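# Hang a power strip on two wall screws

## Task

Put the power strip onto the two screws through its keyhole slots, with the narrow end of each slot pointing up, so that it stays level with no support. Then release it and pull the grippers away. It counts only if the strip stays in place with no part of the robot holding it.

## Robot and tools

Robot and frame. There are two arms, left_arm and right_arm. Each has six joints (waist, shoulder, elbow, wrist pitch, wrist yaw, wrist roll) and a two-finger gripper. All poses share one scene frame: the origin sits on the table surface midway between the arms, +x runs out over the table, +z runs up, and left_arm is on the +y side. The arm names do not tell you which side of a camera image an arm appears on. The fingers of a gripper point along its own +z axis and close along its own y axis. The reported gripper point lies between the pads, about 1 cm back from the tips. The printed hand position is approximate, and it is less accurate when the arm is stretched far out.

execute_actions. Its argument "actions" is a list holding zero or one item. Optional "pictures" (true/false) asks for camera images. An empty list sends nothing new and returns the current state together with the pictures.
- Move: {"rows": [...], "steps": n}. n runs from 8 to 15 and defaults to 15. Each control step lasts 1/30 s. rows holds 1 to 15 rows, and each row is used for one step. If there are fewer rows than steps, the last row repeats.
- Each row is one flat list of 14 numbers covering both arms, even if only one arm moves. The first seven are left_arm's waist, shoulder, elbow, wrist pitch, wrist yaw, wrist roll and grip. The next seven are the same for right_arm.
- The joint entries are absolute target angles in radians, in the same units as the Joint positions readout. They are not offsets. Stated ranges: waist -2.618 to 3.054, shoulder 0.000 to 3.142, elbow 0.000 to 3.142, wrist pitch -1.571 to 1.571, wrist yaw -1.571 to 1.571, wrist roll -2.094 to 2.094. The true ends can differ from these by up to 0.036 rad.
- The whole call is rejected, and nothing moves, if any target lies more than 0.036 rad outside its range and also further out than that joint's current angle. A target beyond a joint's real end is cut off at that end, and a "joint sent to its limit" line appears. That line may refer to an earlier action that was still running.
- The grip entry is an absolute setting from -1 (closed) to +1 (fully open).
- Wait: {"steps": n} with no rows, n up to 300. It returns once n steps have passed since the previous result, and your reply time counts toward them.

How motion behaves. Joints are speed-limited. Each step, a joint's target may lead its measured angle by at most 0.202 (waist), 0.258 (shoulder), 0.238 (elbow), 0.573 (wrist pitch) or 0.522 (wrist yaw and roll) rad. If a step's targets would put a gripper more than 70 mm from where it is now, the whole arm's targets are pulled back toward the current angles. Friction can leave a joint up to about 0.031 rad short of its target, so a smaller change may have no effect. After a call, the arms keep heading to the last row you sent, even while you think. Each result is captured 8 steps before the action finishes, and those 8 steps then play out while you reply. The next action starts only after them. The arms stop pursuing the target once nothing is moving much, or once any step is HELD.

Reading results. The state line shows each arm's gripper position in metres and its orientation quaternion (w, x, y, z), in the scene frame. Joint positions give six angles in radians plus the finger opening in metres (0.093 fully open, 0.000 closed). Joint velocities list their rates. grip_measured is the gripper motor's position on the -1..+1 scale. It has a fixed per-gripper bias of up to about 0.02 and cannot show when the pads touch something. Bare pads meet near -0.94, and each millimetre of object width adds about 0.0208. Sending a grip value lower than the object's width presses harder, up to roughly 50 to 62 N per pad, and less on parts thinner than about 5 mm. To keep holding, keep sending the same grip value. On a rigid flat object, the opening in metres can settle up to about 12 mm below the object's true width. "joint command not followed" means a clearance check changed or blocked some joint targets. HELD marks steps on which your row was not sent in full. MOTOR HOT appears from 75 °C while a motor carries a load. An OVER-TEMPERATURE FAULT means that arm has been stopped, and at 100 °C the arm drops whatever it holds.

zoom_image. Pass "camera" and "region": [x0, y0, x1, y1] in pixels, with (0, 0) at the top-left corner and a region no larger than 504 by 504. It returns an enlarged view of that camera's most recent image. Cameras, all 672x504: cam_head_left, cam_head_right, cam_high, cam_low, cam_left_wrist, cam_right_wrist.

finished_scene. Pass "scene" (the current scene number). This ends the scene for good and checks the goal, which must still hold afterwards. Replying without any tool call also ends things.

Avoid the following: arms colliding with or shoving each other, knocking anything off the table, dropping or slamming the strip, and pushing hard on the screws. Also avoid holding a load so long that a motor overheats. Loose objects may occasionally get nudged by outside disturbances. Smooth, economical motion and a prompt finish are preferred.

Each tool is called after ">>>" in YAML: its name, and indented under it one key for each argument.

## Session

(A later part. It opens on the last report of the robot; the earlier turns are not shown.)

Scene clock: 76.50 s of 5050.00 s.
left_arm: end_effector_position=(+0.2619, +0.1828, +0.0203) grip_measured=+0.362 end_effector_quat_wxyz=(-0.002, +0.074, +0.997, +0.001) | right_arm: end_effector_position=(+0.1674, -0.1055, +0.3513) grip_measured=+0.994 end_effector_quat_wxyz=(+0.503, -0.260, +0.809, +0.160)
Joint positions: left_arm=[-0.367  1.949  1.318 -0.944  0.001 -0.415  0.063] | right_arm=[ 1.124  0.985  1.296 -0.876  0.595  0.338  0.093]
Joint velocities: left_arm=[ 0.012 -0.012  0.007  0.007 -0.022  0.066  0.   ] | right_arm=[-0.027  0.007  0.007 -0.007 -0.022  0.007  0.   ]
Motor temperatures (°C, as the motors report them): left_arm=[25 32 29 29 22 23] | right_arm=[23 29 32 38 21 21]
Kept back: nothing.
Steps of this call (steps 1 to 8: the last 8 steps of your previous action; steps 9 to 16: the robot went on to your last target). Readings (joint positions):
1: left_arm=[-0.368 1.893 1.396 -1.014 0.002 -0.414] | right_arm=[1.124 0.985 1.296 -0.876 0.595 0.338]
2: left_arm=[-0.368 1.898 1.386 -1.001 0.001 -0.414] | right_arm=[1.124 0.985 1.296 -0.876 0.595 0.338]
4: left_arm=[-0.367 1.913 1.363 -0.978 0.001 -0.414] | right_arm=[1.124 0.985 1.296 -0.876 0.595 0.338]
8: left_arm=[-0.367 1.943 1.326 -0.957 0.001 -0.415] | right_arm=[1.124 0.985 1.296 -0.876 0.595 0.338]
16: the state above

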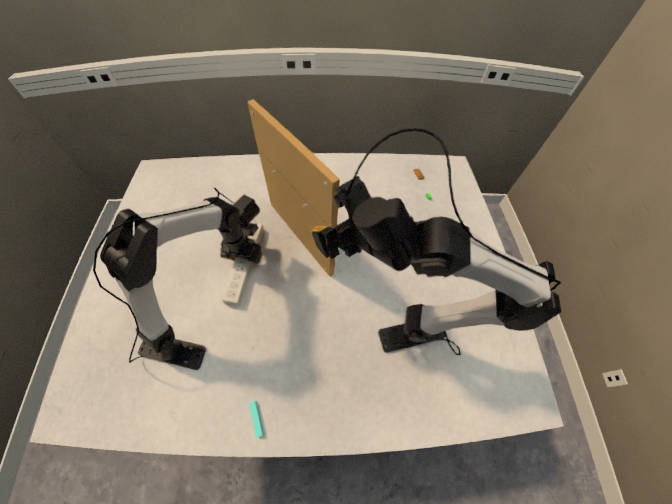

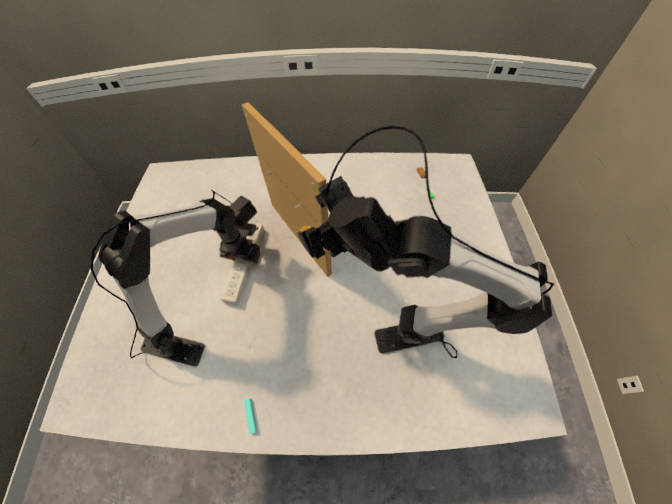

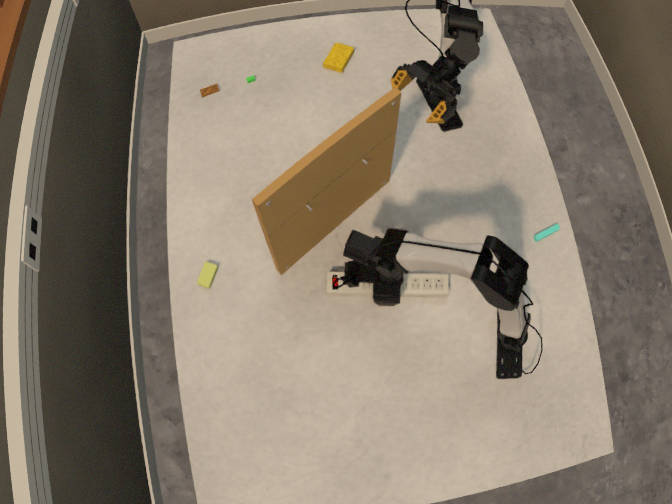

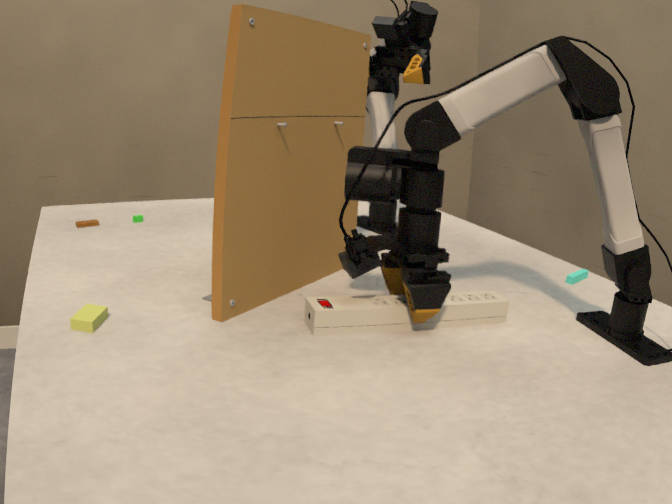

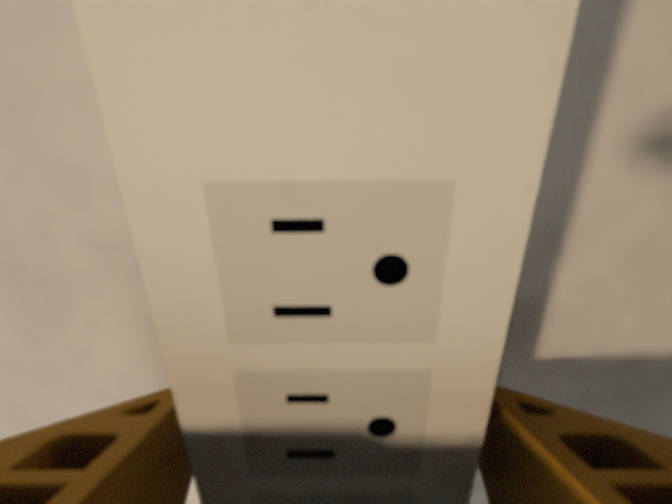

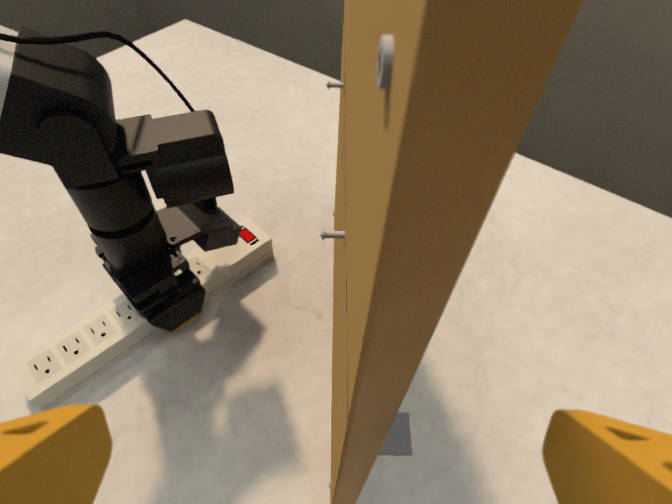

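>>> execute_actions:
  actions:
    - {"rows": [[-0.358,1.949,1.306,-0.929,-0.006,-0.417,0.31,1.115,0.966,1.284,-0.878,0.608,0.345,1.0],[-0.361,1.949,1.308,-0.931,-0.003,-0.415,0.27,1.115,0.966,1.284,-0.878,0.608,0.345,1.0],[-0.364,1.949,1.310,-0.933,0.0,-0.415,0.23,1.115,0.966,1.284,-0.878,0.608,0.345,1.0],[-0.365,1.949,1.312,-0.935,0.0,-0.415,0.195,1.115,0.966,1.284,-0.878,0.608,0.345,1.0],[-0.365,1.949,1.314,-0.937,0.0,-0.415,0.16,1.115,0.966,1.284,-0.878,0.608,0.345,1.0],[-0.365,1.948,1.316,-0.939,0.0,-0.415,0.125,1.115,0.966,1.284,-0.878,0.608,0.345,1.0],[-0.365,1.946,1.318,-0.94,0.0,-0.415,0.09,1.115,0.966,1.284,-0.878,0.608,0.345,1.0],[-0.365,1.944,1.320,-0.94,0.0,-0.415,0.055,1.115,0.966,1.284,-0.878,0.608,0.345,1.0],[-0.365,1.942,1.322,-0.94,0.0,-0.415,0.02,1.115,0.966,1.284,-0.878,0.608,0.345,1.0],[-0.365,1.940,1.324,-0.94,0.0,-0.415,-0.015,1.115,0.966,1.284,-0.878,0.608,0.345,1.0],[-0.365,1.938,1.326,-0.94,0.0,-0.415,-0.05,1.115,0.966,1.284,-0.878,0.608,0.345,1.0],[-0.365,1.936,1.328,-0.94,0.0,-0.415,-0.09,1.115,0.966,1.284,-0.878,0.608,0.345,1.0],[-0.365,1.934,1.330,-0.94,0.0,-0.415,-0.13,1.115,0.966,1.284,-0.878,0.608,0.345,1.0],[-0.365,1.932,1.332,-0.94,0.0,-0.415,-0.17,1.115,0.966,1.284,-0.878,0.608,0.345,1.0],[-0.365,1.930,1.334,-0.94,0.0,-0.415,-0.21,1.115,0.966,1.284,-0.878,0.608,0.345,1.0]], "steps": 15}

>>> execute_actions:
  actions:
    - {"steps": 11}

Scene clock: 81.13 s of 5050.00 s.
left_arm: end_effector_position=(+0.2628, +0.1826, +0.0203) grip_measured=+0.109 end_effector_quat_wxyz=(-0.000, +0.074, +0.997, +0.001) | right_arm: end_effector_position=(+0.1674, -0.1055, +0.3513) grip_measured=+0.994 end_effector_quat_wxyz=(+0.503, -0.260, +0.809, +0.160)
Joint positions: left_arm=[-0.367  1.949  1.318 -0.941 -0.001 -0.415  0.05 ] | right_arm=[ 1.124  0.985  1.296 -0.876  0.595  0.338  0.093]
Joint velocities: left_arm=[ 0.002  0.017 -0.007 -0.051 -0.081 -0.051 -0.037] | right_arm=[ 0.002 -0.007  0.002 -0.037 -0.007 -0.022 -0.   ]
Motor temperatures (°C, as the motors report them): left_arm=[25 32 29 29 22 23] | right_arm=[23 29 32 38 21 21]
Steps of this call (steps 1 to 15: the robot went on to your last target; steps 16 to 90: nothing new was sent; then 1.40 s passed at rest; steps 91 to 97: the first 7 steps of this action). Readings (joint positions):
91: left_arm=[-0.367 1.949 1.318 -0.940 0.001 -0.415] | right_arm=[1.124 0.985 1.296 -0.876 0.595 0.338]
92: left_arm=[-0.367 1.949 1.318 -0.940 0.001 -0.415] | right_arm=[1.124 0.985 1.296 -0.876 0.595 0.338]
94: left_arm=[-0.367 1.949 1.318 -0.940 0.001 -0.415] | right_arm=[1.124 0.985 1.296 -0.876 0.595 0.338]
97: the state above

Scene clock: 81.50 s of 5050.00 s.
left_arm: end_effector_position=(+0.2629, +0.1827, +0.0203) grip_measured=-0.058 end_effector_quat_wxyz=(-0.000, +0.073, +0.997, +0.001) | right_arm: end_effector_position=(+0.1674, -0.1055, +0.3513) grip_measured=+0.994 end_effector_quat_wxyz=(+0.503, -0.260, +0.809, +0.160)
Joint positions: left_arm=[-0.367  1.949  1.318 -0.941 -0.002 -0.416  0.042] | right_arm=[ 1.124  0.985  1.296 -0.876  0.595  0.338  0.093]
Joint velocities: left_arm=[-0.007 -0.012 -0.002 -0.066 -0.007 -0.007 -0.   ] | right_arm=[-0.007 -0.002  0.012  0.007 -0.037 -0.022  0.   ]
Motor temperatures (°C, as the motors report them): left_arm=[25 32 29 29 22 23] | right_arm=[23 29 32 38 21 21]
Kept back: nothing.
Steps of this call (steps 1 to 8: the last 8 steps of your previous action; steps 9 to 11: the robot went on to your last target). Readings (joint positions):
1: left_arm=[-0.367 1.949 1.318 -0.941 -0.002 -0.415] | right_arm=[1.124 0.985 1.296 -0.876 0.595 0.338]
2: left_arm=[-0.367 1.949 1.318 -0.941 -0.002 -0.415] | right_arm=[1.124 0.985 1.296 -0.876 0.595 0.338]
4: left_arm=[-0.367 1.949 1.318 -0.941 -0.002 -0.415] | right_arm=[1.124 0.985 1.296 -0.876 0.595 0.338]
8: left_arm=[-0.367 1.949 1.318 -0.941 -0.002 -0.416] | right_arm=[1.124 0.985 1.296 -0.876 0.595 0.338]
11: the state above

>>> execute_actions:
  actions:
    - {"rows": [[-0.365,1.924,1.334,-0.94,0.0,-0.415,-0.21,1.115,0.966,1.284,-0.878,0.608,0.345,1.0],[-0.365,1.918,1.334,-0.94,0.0,-0.415,-0.21,1.115,0.966,1.284,-0.878,0.608,0.345,1.0],[-0.365,1.9116,1.334,-0.94,0.0,-0.415,-0.21,1.115,0.966,1.284,-0.878,0.608,0.345,1.0],[-0.365,1.9067,1.334,-0.94,0.0,-0.415,-0.21,1.115,0.966,1.284,-0.878,0.608,0.345,1.0],[-0.365,1.9004,1.334,-0.94,0.0,-0.415,-0.21,1.115,0.966,1.284,-0.878,0.608,0.345,1.0],[-0.365,1.8929,1.334,-0.94,0.0,-0.415,-0.21,1.115,0.966,1.284,-0.878,0.608,0.345,1.0],[-0.365,1.884,1.334,-0.94,0.0,-0.415,-0.21,1.115,0.966,1.284,-0.878,0.608,0.345,1.0],[-0.365,1.874,1.332,-0.94,0.0,-0.4112,-0.21,1.115,0.966,1.284,-0.878,0.608,0.345,1.0],[-0.3648,1.8628,1.3293,-0.94,0.0,-0.3999,-0.21,1.115,0.966,1.284,-0.878,0.608,0.345,1.0],[-0.3641,1.8505,1.3272,-0.94,0.0,-0.3812,-0.21,1.115,0.966,1.284,-0.878,0.608,0.345,1.0],[-0.3629,1.8372,1.3239,-0.94,0.0,-0.3549,-0.21,1.115,0.966,1.284,-0.878,0.608,0.345,1.0],[-0.3614,1.823,1.3191,-0.94,0.0,-0.3218,-0.21,1.115,0.966,1.284,-0.878,0.608,0.345,1.0],[-0.3594,1.8079,1.3131,-0.94,0.0,-0.2816,-0.21,1.115,0.966,1.284,-0.878,0.608,0.345,1.0],[-0.357,1.7921,1.3058,-0.94,0.0,-0.235,-0.21,1.115,0.966,1.284,-0.878,0.608,0.345,1.0],[-0.3542,1.7757,1.2973,-0.94,0.0,-0.1821,-0.21,1.115,0.966,1.284,-0.878,0.608,0.345,1.0]], "steps": 15}

>>> execute_actions:
  actions:
    - {"rows": [[-0.3511,1.7587,1.2876,-0.94,0.0,-0.1235,-0.21,1.115,0.966,1.284,-0.878,0.608,0.345,1.0],[-0.3477,1.7413,1.2768,-0.94,0.0,-0.0594,-0.21,1.115,0.966,1.284,-0.878,0.608,0.345,1.0],[-0.344,1.7236,1.265,-0.94,0.0,0.0095,-0.21,1.115,0.966,1.284,-0.878,0.608,0.345,1.0],[-0.3401,1.7056,1.2522,-0.94,0.0,0.0828,-0.21,1.115,0.966,1.284,-0.878,0.608,0.345,1.0],[-0.336,1.6875,1.2385,-0.94,0.0,0.1598,-0.21,1.115,0.966,1.284,-0.878,0.608,0.345,1.0],[-0.3317,1.6694,1.224,-0.94,0.0,0.24,-0.21,1.115,0.966,1.284,-0.878,0.608,0.345,1.0],[-0.3274,1.6514,1.2088,-0.94,0.0,0.3229,-0.21,1.115,0.966,1.284,-0.878,0.608,0.345,1.0],[-0.323,1.6337,1.1929,-0.93,0.0,0.4077,-0.21,1.115,0.966,1.284,-0.878,0.608,0.345,1.0],[-0.3186,1.6163,1.1766,-0.91,0.0,0.4937,-0.21,1.115,0.966,1.284,-0.878,0.608,0.345,1.0],[-0.3143,1.5993,1.1598,-0.875,0.0,0.5805,-0.21,1.115,0.966,1.284,-0.878,0.608,0.345,1.0],[-0.31,1.5829,1.1427,-0.83,0.0,0.6673,-0.21,1.115,0.966,1.284,-0.878,0.608,0.345,1.0],[-0.3059,1.5671,1.1254,-0.778,0.0,0.7533,-0.21,1.115,0.966,1.284,-0.878,0.608,0.345,1.0],[-0.302,1.552,1.108,-0.726,0.0,0.8381,-0.21,1.115,0.966,1.284,-0.878,0.608,0.345,1.0],[-0.2983,1.5378,1.0906,-0.674,0.0,0.921,-0.21,1.115,0.966,1.284,-0.878,0.608,0.345,1.0],[-0.2949,1.5245,1.0733,-0.622,0.0,1.0012,-0.21,1.115,0.966,1.284,-0.878,0.608,0.345,1.0]], "steps": 15}

>>> execute_actions:
  actions:
    - {"rows": [[-0.2918,1.5122,1.0562,-0.57,0.0013,1.0783,-0.21,1.115,0.966,1.284,-0.878,0.608,0.345,1.0],[-0.289,1.501,1.0394,-0.518,0.0051,1.1515,-0.21,1.115,0.966,1.284,-0.878,0.608,0.345,1.0],[-0.2866,1.491,1.0231,-0.466,0.0114,1.2204,-0.21,1.115,0.966,1.284,-0.878,0.608,0.345,1.0],[-0.2846,1.4821,1.0072,-0.414,0.0202,1.2845,-0.21,1.115,0.966,1.284,-0.878,0.608,0.345,1.0],[-0.2831,1.4746,0.992,-0.362,0.0313,1.3431,-0.21,1.115,0.966,1.284,-0.878,0.608,0.345,1.0],[-0.2819,1.4683,0.9775,-0.31,0.0446,1.396,-0.21,1.115,0.966,1.284,-0.878,0.608,0.345,1.0],[-0.2812,1.4634,0.9638,-0.258,0.06,1.4426,-0.21,1.115,0.966,1.284,-0.878,0.608,0.345,1.0],[-0.281,1.4599,0.951,-0.206,0.0772,1.4828,-0.21,1.115,0.966,1.284,-0.878,0.608,0.345,1.0],[-0.281,1.4577,0.9392,-0.154,0.0962,1.5159,-0.21,1.115,0.966,1.284,-0.878,0.608,0.345,1.0],[-0.281,1.457,0.9284,-0.102,0.1168,1.5422,-0.21,1.115,0.966,1.284,-0.878,0.608,0.345,1.0],[-0.281,1.457,0.9187,-0.062,0.1385,1.5609,-0.21,1.115,0.966,1.284,-0.878,0.608,0.345,1.0],[-0.281,1.457,0.9102,-0.022,0.1613,1.5722,-0.21,1.115,0.966,1.284,-0.878,0.608,0.345,1.0],[-0.281,1.457,0.9029,0.018,0.1849,1.576,-0.21,1.115,0.966,1.284,-0.878,0.608,0.345,1.0],[-0.281,1.457,0.8969,0.058,0.2091,1.576,-0.21,1.115,0.966,1.284,-0.878,0.608,0.345,1.0],[-0.281,1.457,0.8921,0.098,0.2335,1.576,-0.21,1.115,0.966,1.284,-0.878,0.608,0.345,1.0]], "steps": 15}

>>> execute_actions:
  actions:
    - {"rows": [[-0.281,1.457,0.8888,0.138,0.2579,1.576,-0.21,1.115,0.966,1.284,-0.878,0.608,0.345,1.0],[-0.281,1.457,0.8867,0.178,0.2821,1.576,-0.21,1.115,0.966,1.284,-0.878,0.608,0.345,1.0],[-0.281,1.457,0.886,0.218,0.3057,1.576,-0.21,1.115,0.966,1.284,-0.878,0.608,0.345,1.0],[-0.281,1.457,0.886,0.258,0.3285,1.576,-0.21,1.115,0.966,1.284,-0.878,0.608,0.345,1.0],[-0.281,1.457,0.886,0.298,0.3503,1.576,-0.21,1.115,0.966,1.284,-0.878,0.608,0.345,1.0],[-0.281,1.457,0.886,0.338,0.3708,1.576,-0.21,1.115,0.966,1.284,-0.878,0.608,0.345,1.0],[-0.281,1.457,0.886,0.378,0.3898,1.576,-0.21,1.115,0.966,1.284,-0.878,0.608,0.345,1.0],[-0.281,1.457,0.886,0.41,0.407,1.576,-0.21,1.115,0.966,1.284,-0.878,0.608,0.345,1.0],[-0.281,1.457,0.886,0.442,0.4224,1.576,-0.21,1.115,0.966,1.284,-0.878,0.608,0.345,1.0],[-0.281,1.457,0.886,0.474,0.4357,1.576,-0.21,1.115,0.966,1.284,-0.878,0.608,0.345,1.0],[-0.281,1.457,0.886,0.506,0.4468,1.576,-0.21,1.115,0.966,1.284,-0.878,0.608,0.345,1.0],[-0.281,1.457,0.886,0.538,0.4556,1.576,-0.21,1.115,0.966,1.284,-0.878,0.608,0.345,1.0],[-0.281,1.457,0.886,0.57,0.4619,1.576,-0.21,1.115,0.966,1.284,-0.878,0.608,0.345,1.0],[-0.281,1.457,0.886,0.602,0.4657,1.576,-0.21,1.115,0.966,1.284,-0.878,0.608,0.345,1.0],[-0.281,1.457,0.886,0.634,0.467,1.576,-0.21,1.115,0.966,1.284,-0.878,0.608,0.345,1.0]], "steps": 15}

>>> execute_actions:
  actions:
    - {"rows": [[-0.281,1.457,0.886,0.666,0.467,1.576,-0.21,1.115,0.966,1.284,-0.878,0.608,0.345,1.0],[-0.281,1.457,0.886,0.694,0.467,1.576,-0.21,1.115,0.966,1.284,-0.878,0.608,0.345,1.0],[-0.281,1.457,0.886,0.719,0.467,1.576,-0.21,1.115,0.966,1.284,-0.878,0.608,0.345,1.0],[-0.281,1.457,0.886,0.741,0.467,1.576,-0.21,1.115,0.966,1.284,-0.878,0.608,0.345,1.0],[-0.281,1.457,0.886,0.759,0.467,1.576,-0.21,1.115,0.966,1.284,-0.878,0.608,0.345,1.0],[-0.281,1.457,0.886,0.773,0.467,1.576,-0.21,1.115,0.966,1.284,-0.878,0.608,0.345,1.0],[-0.281,1.457,0.886,0.783,0.467,1.576,-0.21,1.115,0.966,1.284,-0.878,0.608,0.345,1.0],[-0.281,1.457,0.886,0.789,0.467,1.576,-0.21,1.115,0.966,1.284,-0.878,0.608,0.345,1.0],[-0.281,1.457,0.886,0.793,0.467,1.576,-0.21,1.115,0.966,1.284,-0.878,0.608,0.345,1.0]], "steps": 10}

>>> execute_actions:
  actions:
    - {"steps": 24}
  pictures: true

Scene clock: 92.97 s of 5050.00 s.
left_arm: end_effector_position=(+0.2633, +0.1824, +0.0217) grip_measured=-0.058 end_effector_quat_wxyz=(+0.002, +0.073, +0.997, +0.000) | right_arm: end_effector_position=(+0.1674, -0.1055, +0.3513) grip_measured=+0.994 end_effector_quat_wxyz=(+0.503, -0.260, +0.809, +0.160)
Joint positions: left_arm=[-0.367  1.945  1.318 -0.941 -0.002 -0.416  0.042] | right_arm=[ 1.124  0.985  1.296 -0.876  0.595  0.338  0.093]
Joint velocities: left_arm=[ 0.002 -0.076 -0.012 -0.051 -0.022 -0.022  0.001] | right_arm=[ 0.002 -0.002 -0.022  0.007 -0.051 -0.081  0.   ]
Motor temperatures (°C, as the motors report them): left_arm=[25 34 30 29 22 23] | right_arm=[23 28 32 38 21 21]
Steps of this call (steps 1 to 15: the robot went on to your last target; steps 16 to 90: nothing new was sent; then 8.23 s passed at rest; steps 91 to 97: the first 7 steps of this action). Readings (joint positions):
91: left_arm=[-0.367 1.949 1.318 -0.941 -0.002 -0.416] | right_arm=[1.124 0.985 1.296 -0.876 0.595 0.338]
92: left_arm=[-0.367 1.949 1.318 -0.941 -0.002 -0.416] | right_arm=[1.124 0.985 1.296 -0.876 0.595 0.338]
94: left_arm=[-0.367 1.948 1.318 -0.941 -0.002 -0.416] | right_arm=[1.124 0.985 1.296 -0.876 0.595 0.338]
97: the state above

Scene clock: 93.47 s of 5050.00 s.
left_arm: end_effector_position=(+0.2570, +0.1934, +0.0739) grip_measured=-0.058 end_effector_quat_wxyz=(+0.071, +0.285, +0.956, -0.018) | right_arm: end_effector_position=(+0.1674, -0.1055, +0.3513) grip_measured=+0.994 end_effector_quat_wxyz=(+0.503, -0.260, +0.809, +0.160)
Joint positions: left_arm=[-0.349  1.721  1.237 -0.939 -0.001  0.035  0.042] | right_arm=[ 1.124  0.985  1.296 -0.876  0.595  0.338  0.093]
Joint velocities: left_arm=[ 0.149 -0.535 -0.466  0.037 -0.051  1.971  0.001] | right_arm=[-0.007  0.002 -0.002  0.007  0.007 -0.037 -0.001]
Motor temperatures (°C, as the motors report them): left_arm=[25 34 30 29 22 23] | right_arm=[23 28 32 38 21 21]
Steps of this call (steps 1 to 8: the last 8 steps of your previous action; steps 9 to 15: the first 7 steps of this action). Readings (joint positions):
9: left_arm=[-0.367 1.833 1.306 -0.938 -0.002 -0.284] | right_arm=[1.124 0.985 1.296 -0.876 0.595 0.338]
10: left_arm=[-0.366 1.813 1.298 -0.938 -0.002 -0.244] | right_arm=[1.124 0.985 1.296 -0.876 0.595 0.338]
12: left_arm=[-0.362 1.775 1.278 -0.938 -0.001 -0.147] | right_arm=[1.124 0.985 1.296 -0.876 0.595 0.338]
15: the state above

Scene clock: 93.97 s of 5050.00 s.
left_arm: end_effector_position=(+0.2847, +0.1964, +0.0900) grip_measured=-0.057 end_effector_quat_wxyz=(+0.234, +0.716, +0.653, +0.074) | right_arm: end_effector_position=(+0.1674, -0.1055, +0.3513) grip_measured=+0.994 end_effector_quat_wxyz=(+0.503, -0.260, +0.809, +0.160)
Joint positions: left_arm=[-0.294  1.517  0.979 -0.537  0.016  1.168  0.042] | right_arm=[ 1.124  0.985  1.296 -0.876  0.595  0.338  0.093]
Joint velocities: left_arm=[ 0.046 -0.193 -0.427  1.297  0.242  1.839 -0.   ] | right_arm=[ 0.002 -0.012 -0.007  0.007  0.007  0.022  0.   ]
Motor temperatures (°C, as the motors report them): left_arm=[25 34 30 29 22 23] | right_arm=[23 28 32 38 21 21]
Steps of this call (steps 1 to 8: the last 8 steps of your previous action; steps 9 to 15: the first 7 steps of this action). Readings (joint positions):
9: left_arm=[-0.309 1.576 1.075 -0.799 -0.000 0.732] | right_arm=[1.124 0.985 1.296 -0.876 0.595 0.338]
10: left_arm=[-0.306 1.564 1.058 -0.760 0.000 0.811] | right_arm=[1.124 0.985 1.296 -0.876 0.595 0.338]
12: left_arm=[-0.301 1.542 1.025 -0.674 0.002 0.964] | right_arm=[1.124 0.985 1.296 -0.876 0.595 0.338]
15: the state above

Scene clock: 94.47 s of 5050.00 s.
left_arm: end_effector_position=(+0.3275, +0.1266, +0.1506) grip_measured=-0.057 end_effector_quat_wxyz=(+0.467, +0.776, +0.402, +0.136) | right_arm: end_effector_position=(+0.1674, -0.1055, +0.3513) grip_measured=+0.994 end_effector_quat_wxyz=(+0.503, -0.260, +0.809, +0.160)
Joint positions: left_arm=[-0.292  1.504  0.868  0.057  0.272  1.55   0.042] | right_arm=[ 1.124  0.985  1.296 -0.876  0.595  0.338  0.093]
Joint velocities: left_arm=[-0.007 -0.012 -0.012  1.018  0.535  0.154 -0.001] | right_arm=[-0.017  0.002 -0.007 -0.081 -0.022 -0.051 -0.   ]
Motor temperatures (°C, as the motors report them): left_arm=[25 34 30 29 22 23] | right_arm=[23 28 32 38 21 21]
Steps of this call (steps 1 to 8: the last 8 steps of your previous action; steps 9 to 15: the first 7 steps of this action). Readings (joint positions):
9: left_arm=[-0.292 1.504 0.882 -0.149 0.151 1.506] | right_arm=[1.124 0.985 1.296 -0.876 0.595 0.338]
10: left_arm=[-0.292 1.504 0.876 -0.112 0.171 1.519] | right_arm=[1.124 0.985 1.296 -0.876 0.595 0.338]
12: left_arm=[-0.292 1.504 0.869 -0.043 0.213 1.536] | right_arm=[1.124 0.985 1.296 -0.876 0.595 0.338]
15: the state above

Scene clock: 94.80 s of 5050.00 s.
left_arm: end_effector_position=(+0.3375, +0.0961, +0.2219) grip_measured=-0.057 end_effector_quat_wxyz=(+0.597, +0.727, +0.295, +0.168) | right_arm: end_effector_position=(+0.1674, -0.1055, +0.3513) grip_measured=+0.994 end_effector_quat_wxyz=(+0.503, -0.260, +0.809, +0.160)
Joint positions: left_arm=[-0.292  1.504  0.868  0.38   0.412  1.564  0.042] | right_arm=[ 1.124  0.985  1.296 -0.876  0.595  0.338  0.093]
Joint velocities: left_arm=[-0.007  0.012 -0.002  0.916  0.256 -0.051 -0.002] | right_arm=[-0.002  0.002 -0.017  0.007 -0.007  0.007 -0.001]
Motor temperatures (°C, as the motors report them): left_arm=[25 34 30 29 22 23] | right_arm=[23 28 32 38 21 21]
Steps of this call (steps 1 to 8: the last 8 steps of your previous action; steps 9 to 10: the first 2 steps of this action). Readings (joint positions):
9: left_arm=[-0.292 1.504 0.868 0.349 0.404 1.563] | right_arm=[1.124 0.985 1.296 -0.876 0.595 0.338]
10: the state above

Scene clock: 95.60 s of 5050.00 s.
left_arm: end_effector_position=(+0.3383, +0.0883, +0.2801) grip_measured=-0.057 end_effector_quat_wxyz=(+0.673, +0.672, +0.220, +0.218) | right_arm: end_effector_position=(+0.1674, -0.1055, +0.3513) grip_measured=+0.994 end_effector_quat_wxyz=(+0.503, -0.260, +0.809, +0.160)
Joint positions: left_arm=[-0.292  1.504  0.868  0.637  0.455  1.567  0.042] | right_arm=[ 1.124  0.985  1.296 -0.876  0.595  0.338  0.093]
Joint velocities: left_arm=[ 0.017 -0.017  0.002  0.007  0.007 -0.051 -0.   ] | right_arm=[ 0.002  0.002 -0.007  0.007  0.037  0.022 -0.   ]
Motor temperatures (°C, as the motors report them): left_arm=[25 34 30 30 22 23] | right_arm=[23 28 32 38 21 21]
Kept back: nothing.
Steps of this call (steps 1 to 8: the last 8 steps of your previous action; steps 9 to 24: the robot went on to your last target). Readings (joint positions):
1: left_arm=[-0.292 1.504 0.868 0.410 0.418 1.564] | right_arm=[1.124 0.985 1.296 -0.876 0.595 0.338]
2: left_arm=[-0.292 1.504 0.868 0.440 0.423 1.564] | right_arm=[1.124 0.985 1.296 -0.876 0.595 0.338]
4: left_arm=[-0.292 1.504 0.868 0.498 0.432 1.565] | right_arm=[1.124 0.985 1.296 -0.876 0.595 0.338]
8: left_arm=[-0.292 1.504 0.868 0.588 0.444 1.566] | right_arm=[1.124 0.985 1.296 -0.876 0.595 0.338]
24: the state above

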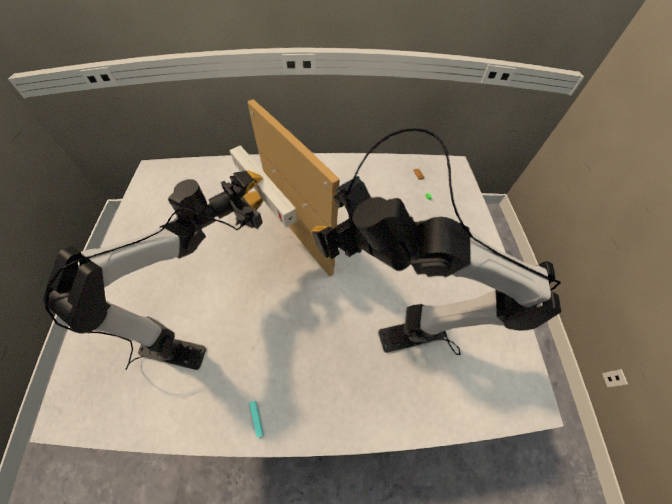

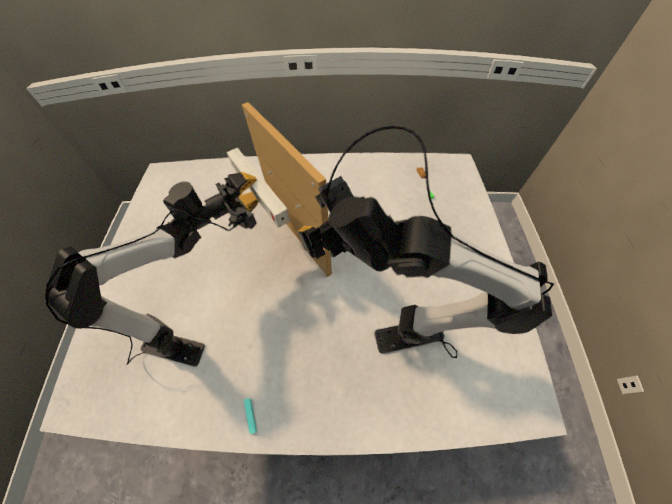

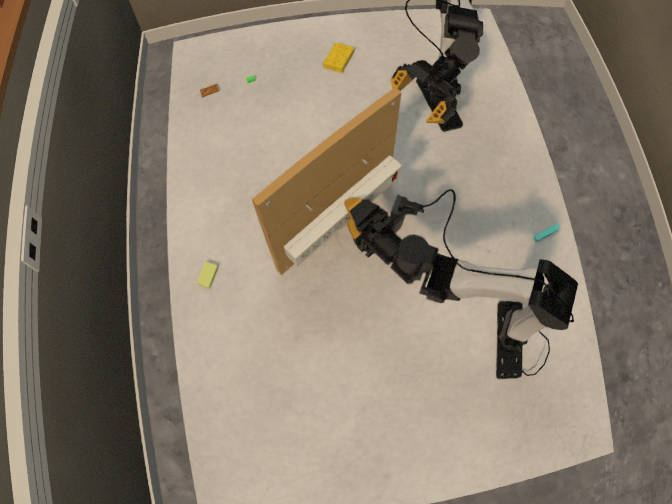

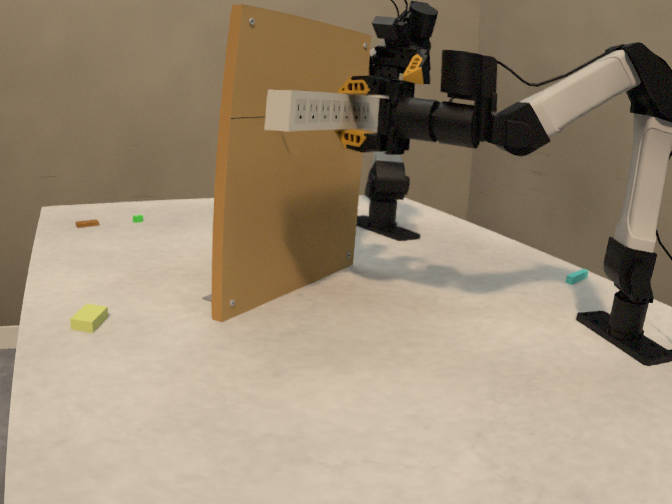

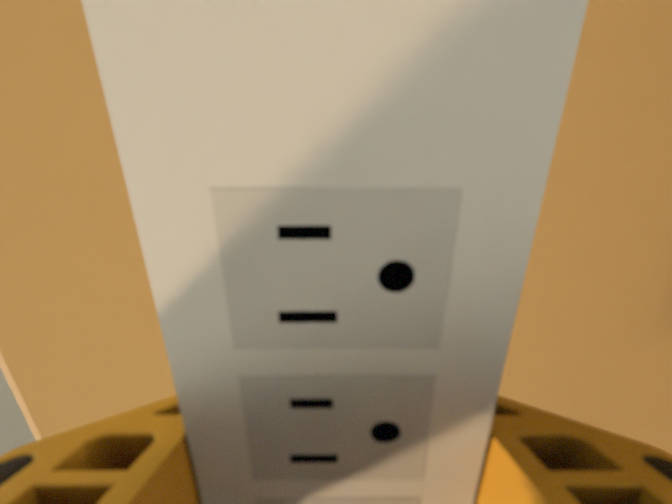

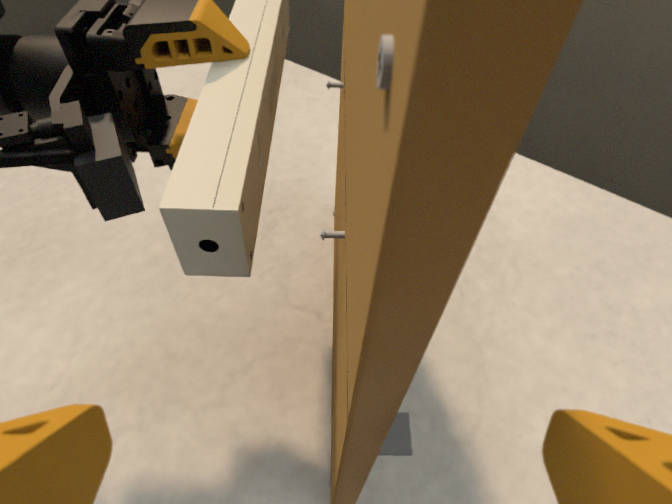

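>>> zoom_image:
  camera: "cam_low"
  region: [220, 60, 400, 170]

>>> zoom_image:
  camera: "cam_high"
  region: [250, 130, 420, 280]

>>> zoom_image:
  camera: "cam_right_wrist"
  region: [150, 0, 370, 290]

Region (220, 60, 400, 170) of cam_low's 672x504 image, scaled by 2.800, with more detail than that image has.

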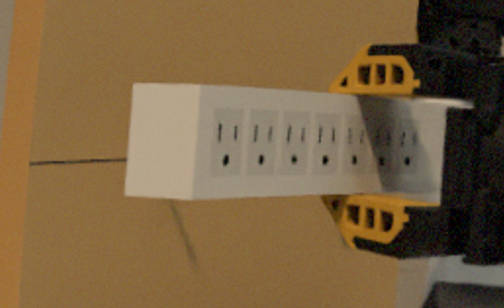

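Region (250, 130, 420, 280) of cam_high's 672x504 image, scaled by 2.965, with more detail than that image has; it fills the top 445 rows of this view, and the rest is white.

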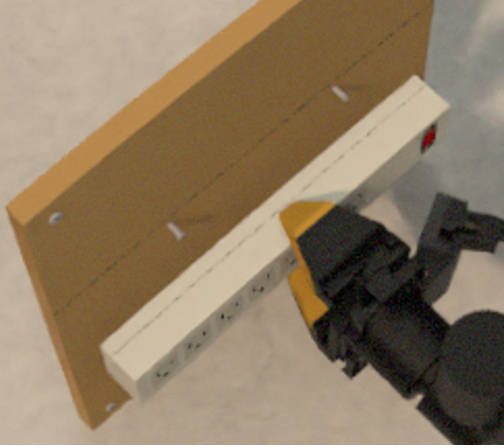

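Region (150, 0, 370, 290) of cam_right_wrist's 672x504 image, scaled by 1.738, with more detail than that image has; it fills the left 382 columns of this view, and the rest is white.

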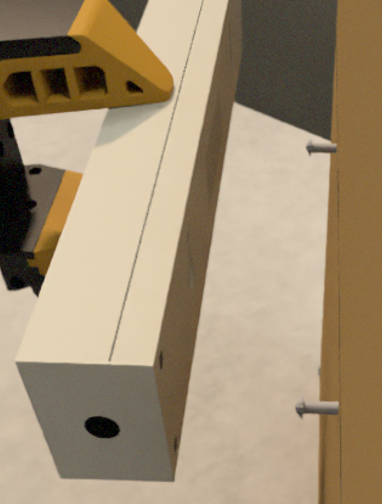

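>>> execute_actions:
  actions:
    - {"rows": [[-0.286,1.466,0.886,0.7936,0.455,1.577,-0.21,1.115,0.966,1.284,-0.878,0.608,0.345,1.0],[-0.291,1.475,0.886,0.7954,0.4412,1.578,-0.21,1.115,0.966,1.284,-0.878,0.608,0.345,1.0],[-0.296,1.484,0.886,0.7984,0.4366,1.579,-0.21,1.115,0.966,1.284,-0.878,0.608,0.345,1.0],[-0.300,1.490,0.886,0.8025,0.4303,1.58,-0.21,1.115,0.966,1.284,-0.878,0.608,0.345,1.0],[-0.3009,1.4902,0.8856,0.8075,0.4225,1.58,-0.21,1.115,0.966,1.284,-0.878,0.608,0.345,1.0],[-0.3037,1.4908,0.8845,0.8134,0.4133,1.58,-0.21,1.115,0.966,1.284,-0.878,0.608,0.345,1.0],[-0.3082,1.4919,0.8827,0.82,0.403,1.58,-0.21,1.115,0.966,1.284,-0.878,0.608,0.345,1.0],[-0.3144,1.4932,0.8802,0.8272,0.3918,1.58,-0.21,1.115,0.966,1.284,-0.878,0.608,0.345,1.0],[-0.3221,1.495,0.8771,0.8348,0.38,1.58,-0.21,1.115,0.966,1.284,-0.878,0.608,0.345,1.0],[-0.3311,1.497,0.8734,0.8425,0.368,1.58,-0.21,1.115,0.966,1.284,-0.878,0.608,0.345,1.0],[-0.3412,1.4993,0.8693,0.8502,0.356,1.58,-0.21,1.115,0.966,1.284,-0.878,0.608,0.345,1.0],[-0.3522,1.5017,0.8649,0.8578,0.3442,1.58,-0.21,1.115,0.966,1.284,-0.878,0.608,0.345,1.0],[-0.3637,1.5043,0.8603,0.865,0.333,1.58,-0.21,1.115,0.966,1.284,-0.878,0.608,0.345,1.0],[-0.3755,1.507,0.8555,0.8716,0.3227,1.58,-0.21,1.115,0.966,1.284,-0.878,0.608,0.345,1.0],[-0.3873,1.5097,0.8507,0.8775,0.3135,1.58,-0.21,1.115,0.966,1.284,-0.878,0.608,0.345,1.0]], "steps": 15}

>>> execute_actions:
  actions:
    - {"rows": [[-0.3988,1.5123,0.8461,0.8825,0.3057,1.58,-0.21,1.115,0.966,1.284,-0.878,0.608,0.345,1.0],[-0.4098,1.5147,0.8417,0.8866,0.2994,1.58,-0.21,1.115,0.966,1.284,-0.878,0.608,0.345,1.0],[-0.4199,1.517,0.8376,0.8896,0.2948,1.58,-0.21,1.115,0.966,1.284,-0.878,0.608,0.345,1.0],[-0.4289,1.519,0.8339,0.8914,0.292,1.58,-0.21,1.115,0.966,1.284,-0.878,0.608,0.345,1.0],[-0.4366,1.5208,0.8308,0.892,0.291,1.58,-0.21,1.115,0.966,1.284,-0.878,0.608,0.345,1.0],[-0.4428,1.5221,0.8283,0.892,0.291,1.58,-0.21,1.115,0.966,1.284,-0.878,0.608,0.345,1.0],[-0.4473,1.5232,0.8265,0.892,0.291,1.58,-0.21,1.115,0.966,1.284,-0.878,0.608,0.345,1.0],[-0.4501,1.5238,0.8254,0.892,0.291,1.58,-0.21,1.115,0.966,1.284,-0.878,0.608,0.345,1.0],[-0.451,1.524,0.825,0.892,0.291,1.58,-0.21,1.115,0.966,1.284,-0.878,0.608,0.345,1.0]], "steps": 10}

>>> execute_actions:
  actions:
    - {"steps": 20}
  pictures: true

Scene clock: 100.27 s of 5050.00 s.
left_arm: end_effector_position=(+0.3403, +0.0896, +0.2819) grip_measured=-0.057 end_effector_quat_wxyz=(+0.674, +0.668, +0.221, +0.225) | right_arm: end_effector_position=(+0.1674, -0.1055, +0.3513) grip_measured=+0.994 end_effector_quat_wxyz=(+0.503, -0.260, +0.809, +0.160)
Joint positions: left_arm=[-0.292  1.504  0.868  0.647  0.441  1.569  0.042] | right_arm=[ 1.124  0.985  1.296 -0.876  0.595  0.338  0.093]
Joint velocities: left_arm=[-0.032  0.037  0.012  0.081 -0.227  0.022  0.001] | right_arm=[-0.002  0.007  0.007 -0.066  0.037 -0.022 -0.   ]
Motor temperatures (°C, as the motors report them): left_arm=[25 34 31 35 22 23] | right_arm=[23 28 32 38 21 21]
Steps of this call (steps 1 to 15: the robot went on to your last target; steps 16 to 90: nothing new was sent; then 1.43 s passed at rest; steps 91 to 97: the first 7 steps of this action). Readings (joint positions):
91: left_arm=[-0.292 1.504 0.868 0.638 0.455 1.567] | right_arm=[1.124 0.985 1.296 -0.876 0.595 0.338]
92: left_arm=[-0.292 1.504 0.868 0.638 0.455 1.567] | right_arm=[1.124 0.985 1.296 -0.876 0.595 0.338]
94: left_arm=[-0.292 1.504 0.868 0.639 0.452 1.568] | right_arm=[1.124 0.985 1.296 -0.876 0.595 0.338]
97: the state above

Scene clock: 100.60 s of 5050.00 s.
left_arm: end_effector_position=(+0.3290, +0.0681, +0.2715) grip_measured=-0.057 end_effector_quat_wxyz=(+0.675, +0.664, +0.224, +0.232) | right_arm: end_effector_position=(+0.1674, -0.1055, +0.3513) grip_measured=+0.994 end_effector_quat_wxyz=(+0.503, -0.260, +0.809, +0.160)
Joint positions: left_arm=[-0.377  1.528  0.835  0.712  0.343  1.571  0.042] | right_arm=[ 1.124  0.985  1.296 -0.876  0.595  0.338  0.093]
Joint velocities: left_arm=[-0.359  0.095 -0.139  0.154 -0.183  0.007 -0.   ] | right_arm=[-0.007  0.002 -0.007 -0.022 -0.051 -0.037 -0.001]
Motor temperatures (°C, as the motors report them): left_arm=[25 34 31 35 22 23] | right_arm=[23 28 32 38 21 21]
Steps of this call (steps 1 to 8: the last 8 steps of your previous action; steps 9 to 10: the first 2 steps of this action). Readings (joint positions):
9: left_arm=[-0.364 1.524 0.840 0.707 0.351 1.571] | right_arm=[1.124 0.985 1.296 -0.876 0.595 0.338]
10: the state above

Scene clock: 101.27 s of 5050.00 s.
left_arm: end_effector_position=(+0.3131, +0.0485, +0.2524) grip_measured=-0.057 end_effector_quat_wxyz=(+0.669, +0.676, +0.221, +0.216) | right_arm: end_effector_position=(+0.1674, -0.1055, +0.3513) grip_measured=+0.994 end_effector_quat_wxyz=(+0.503, -0.260, +0.809, +0.160)
Joint positions: left_arm=[-0.444  1.549  0.804  0.731  0.303  1.571  0.042] | right_arm=[ 1.124  0.985  1.296 -0.876  0.595  0.338  0.093]
Joint velocities: left_arm=[-0.012 -0.007  0.002  0.037 -0.007  0.051  0.   ] | right_arm=[ 0.022  0.002 -0.007 -0.037  0.051  0.095 -0.   ]
Motor temperatures (°C, as the motors report them): left_arm=[25 34 31 35 22 23] | right_arm=[23 28 32 38 21 21]
Kept back: nothing.
Steps of this call (steps 1 to 8: the last 8 steps of your previous action; steps 9 to 20: the robot went on to your last target). Readings (joint positions):
1: left_arm=[-0.389 1.531 0.830 0.716 0.336 1.571] | right_arm=[1.124 0.985 1.296 -0.876 0.595 0.338]
2: left_arm=[-0.401 1.535 0.825 0.719 0.330 1.571] | right_arm=[1.124 0.985 1.296 -0.876 0.595 0.338]
4: left_arm=[-0.421 1.541 0.816 0.722 0.322 1.571] | right_arm=[1.124 0.985 1.296 -0.876 0.595 0.338]
8: left_arm=[-0.442 1.548 0.805 0.722 0.317 1.571] | right_arm=[1.124 0.985 1.296 -0.876 0.595 0.338]
20: the state above

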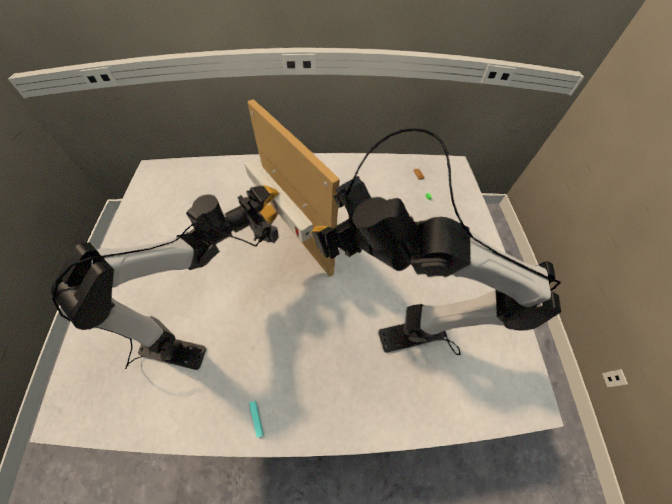

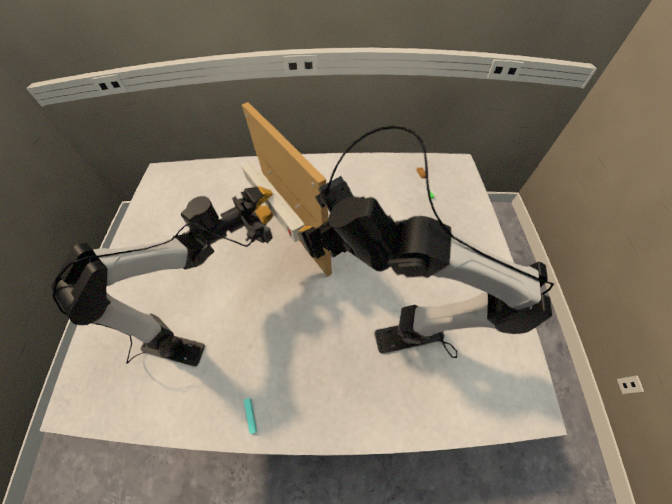

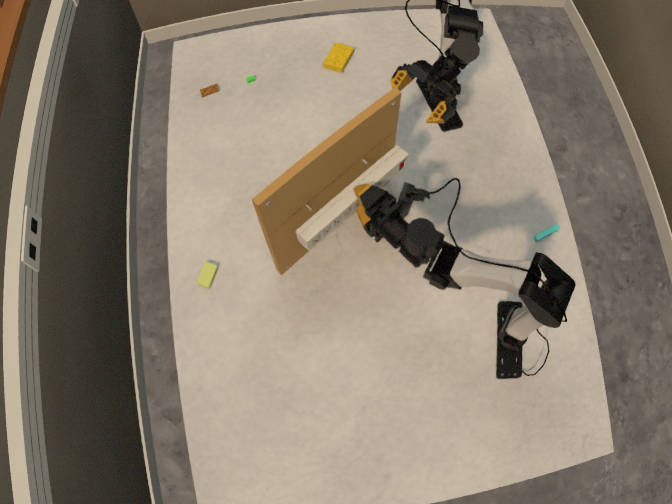

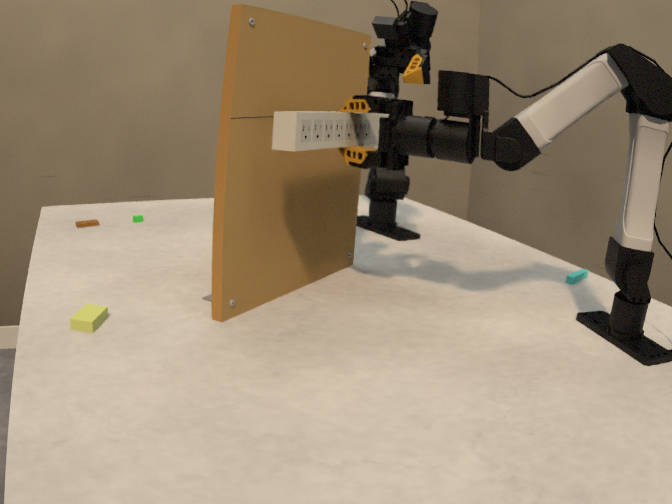

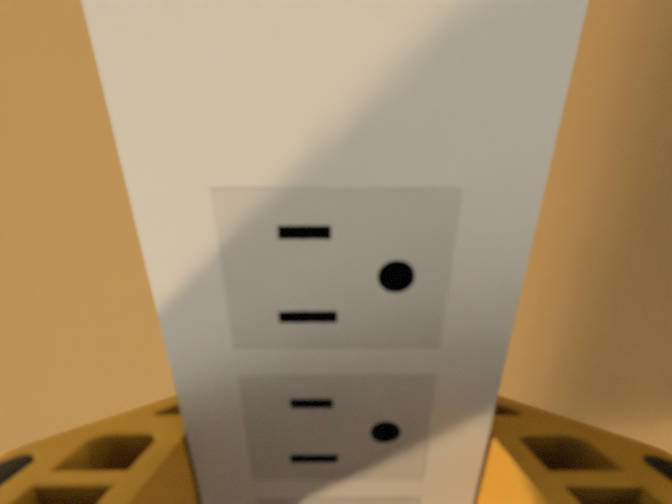

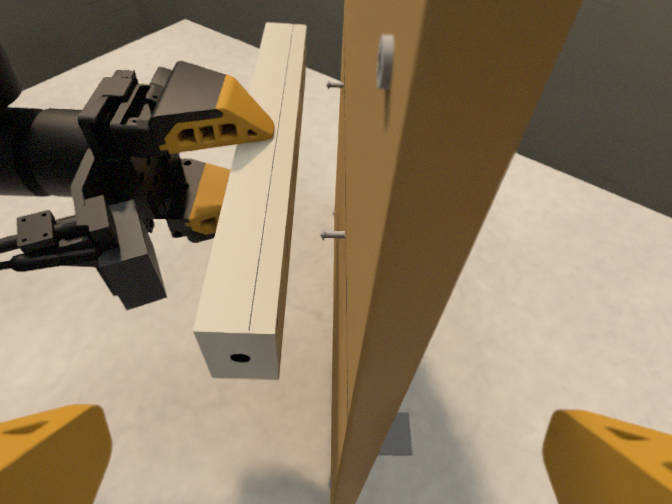

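>>> zoom_image:
  camera: "cam_right_wrist"
  region: [260, 180, 360, 290]

>>> zoom_image:
  camera: "cam_right_wrist"
  region: [270, 10, 360, 130]

>>> zoom_image:
  camera: "cam_low"
  region: [225, 85, 345, 165]

>>> zoom_image:
  camera: "cam_high"
  region: [280, 130, 420, 260]

Region (260, 180, 360, 290) of cam_right_wrist's 672x504 image, scaled by 4.582, with more detail than that image has; it fills the left 458 columns of this view, and the rest is white.

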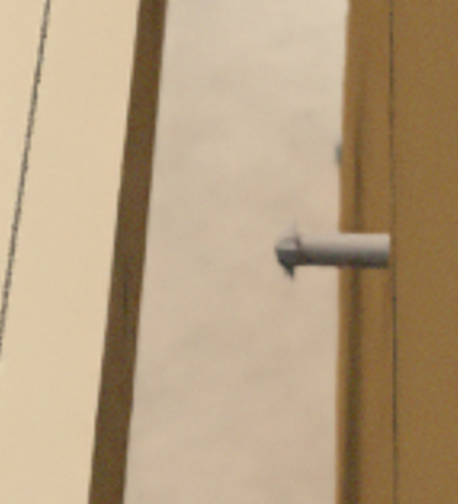

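Region (270, 10, 360, 130) of cam_right_wrist's 672x504 image, scaled by 4.200, with more detail than that image has; it fills the left 378 columns of this view, and the rest is white.

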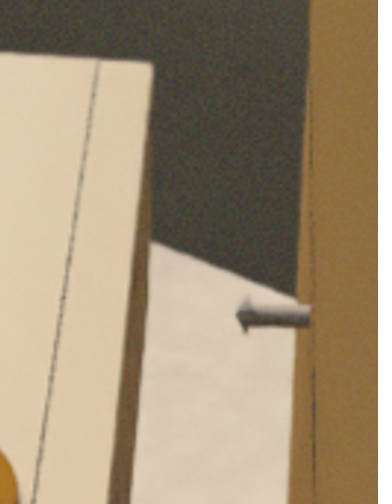

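Region (225, 85, 345, 165) of cam_low's 672x504 image, scaled by 4.200, with more detail than that image has.

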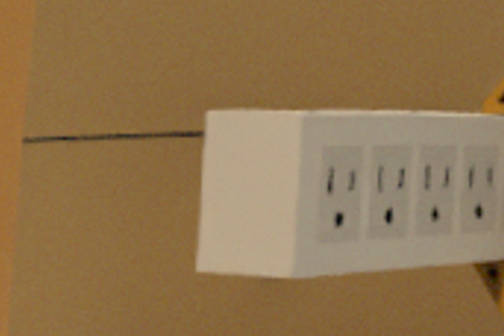

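Region (280, 130, 420, 260) of cam_high's 672x504 image, scaled by 3.600, with more detail than that image has; it fills the top 468 rows of this view, and the rest is white.

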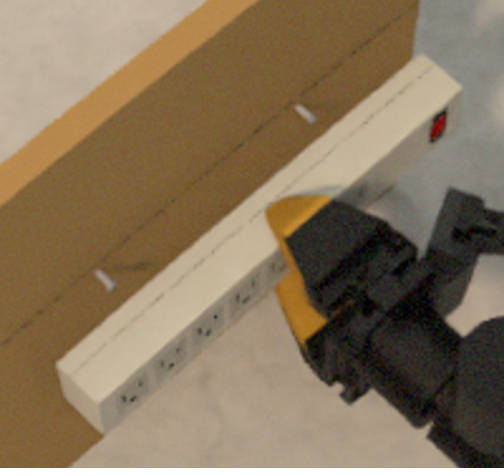

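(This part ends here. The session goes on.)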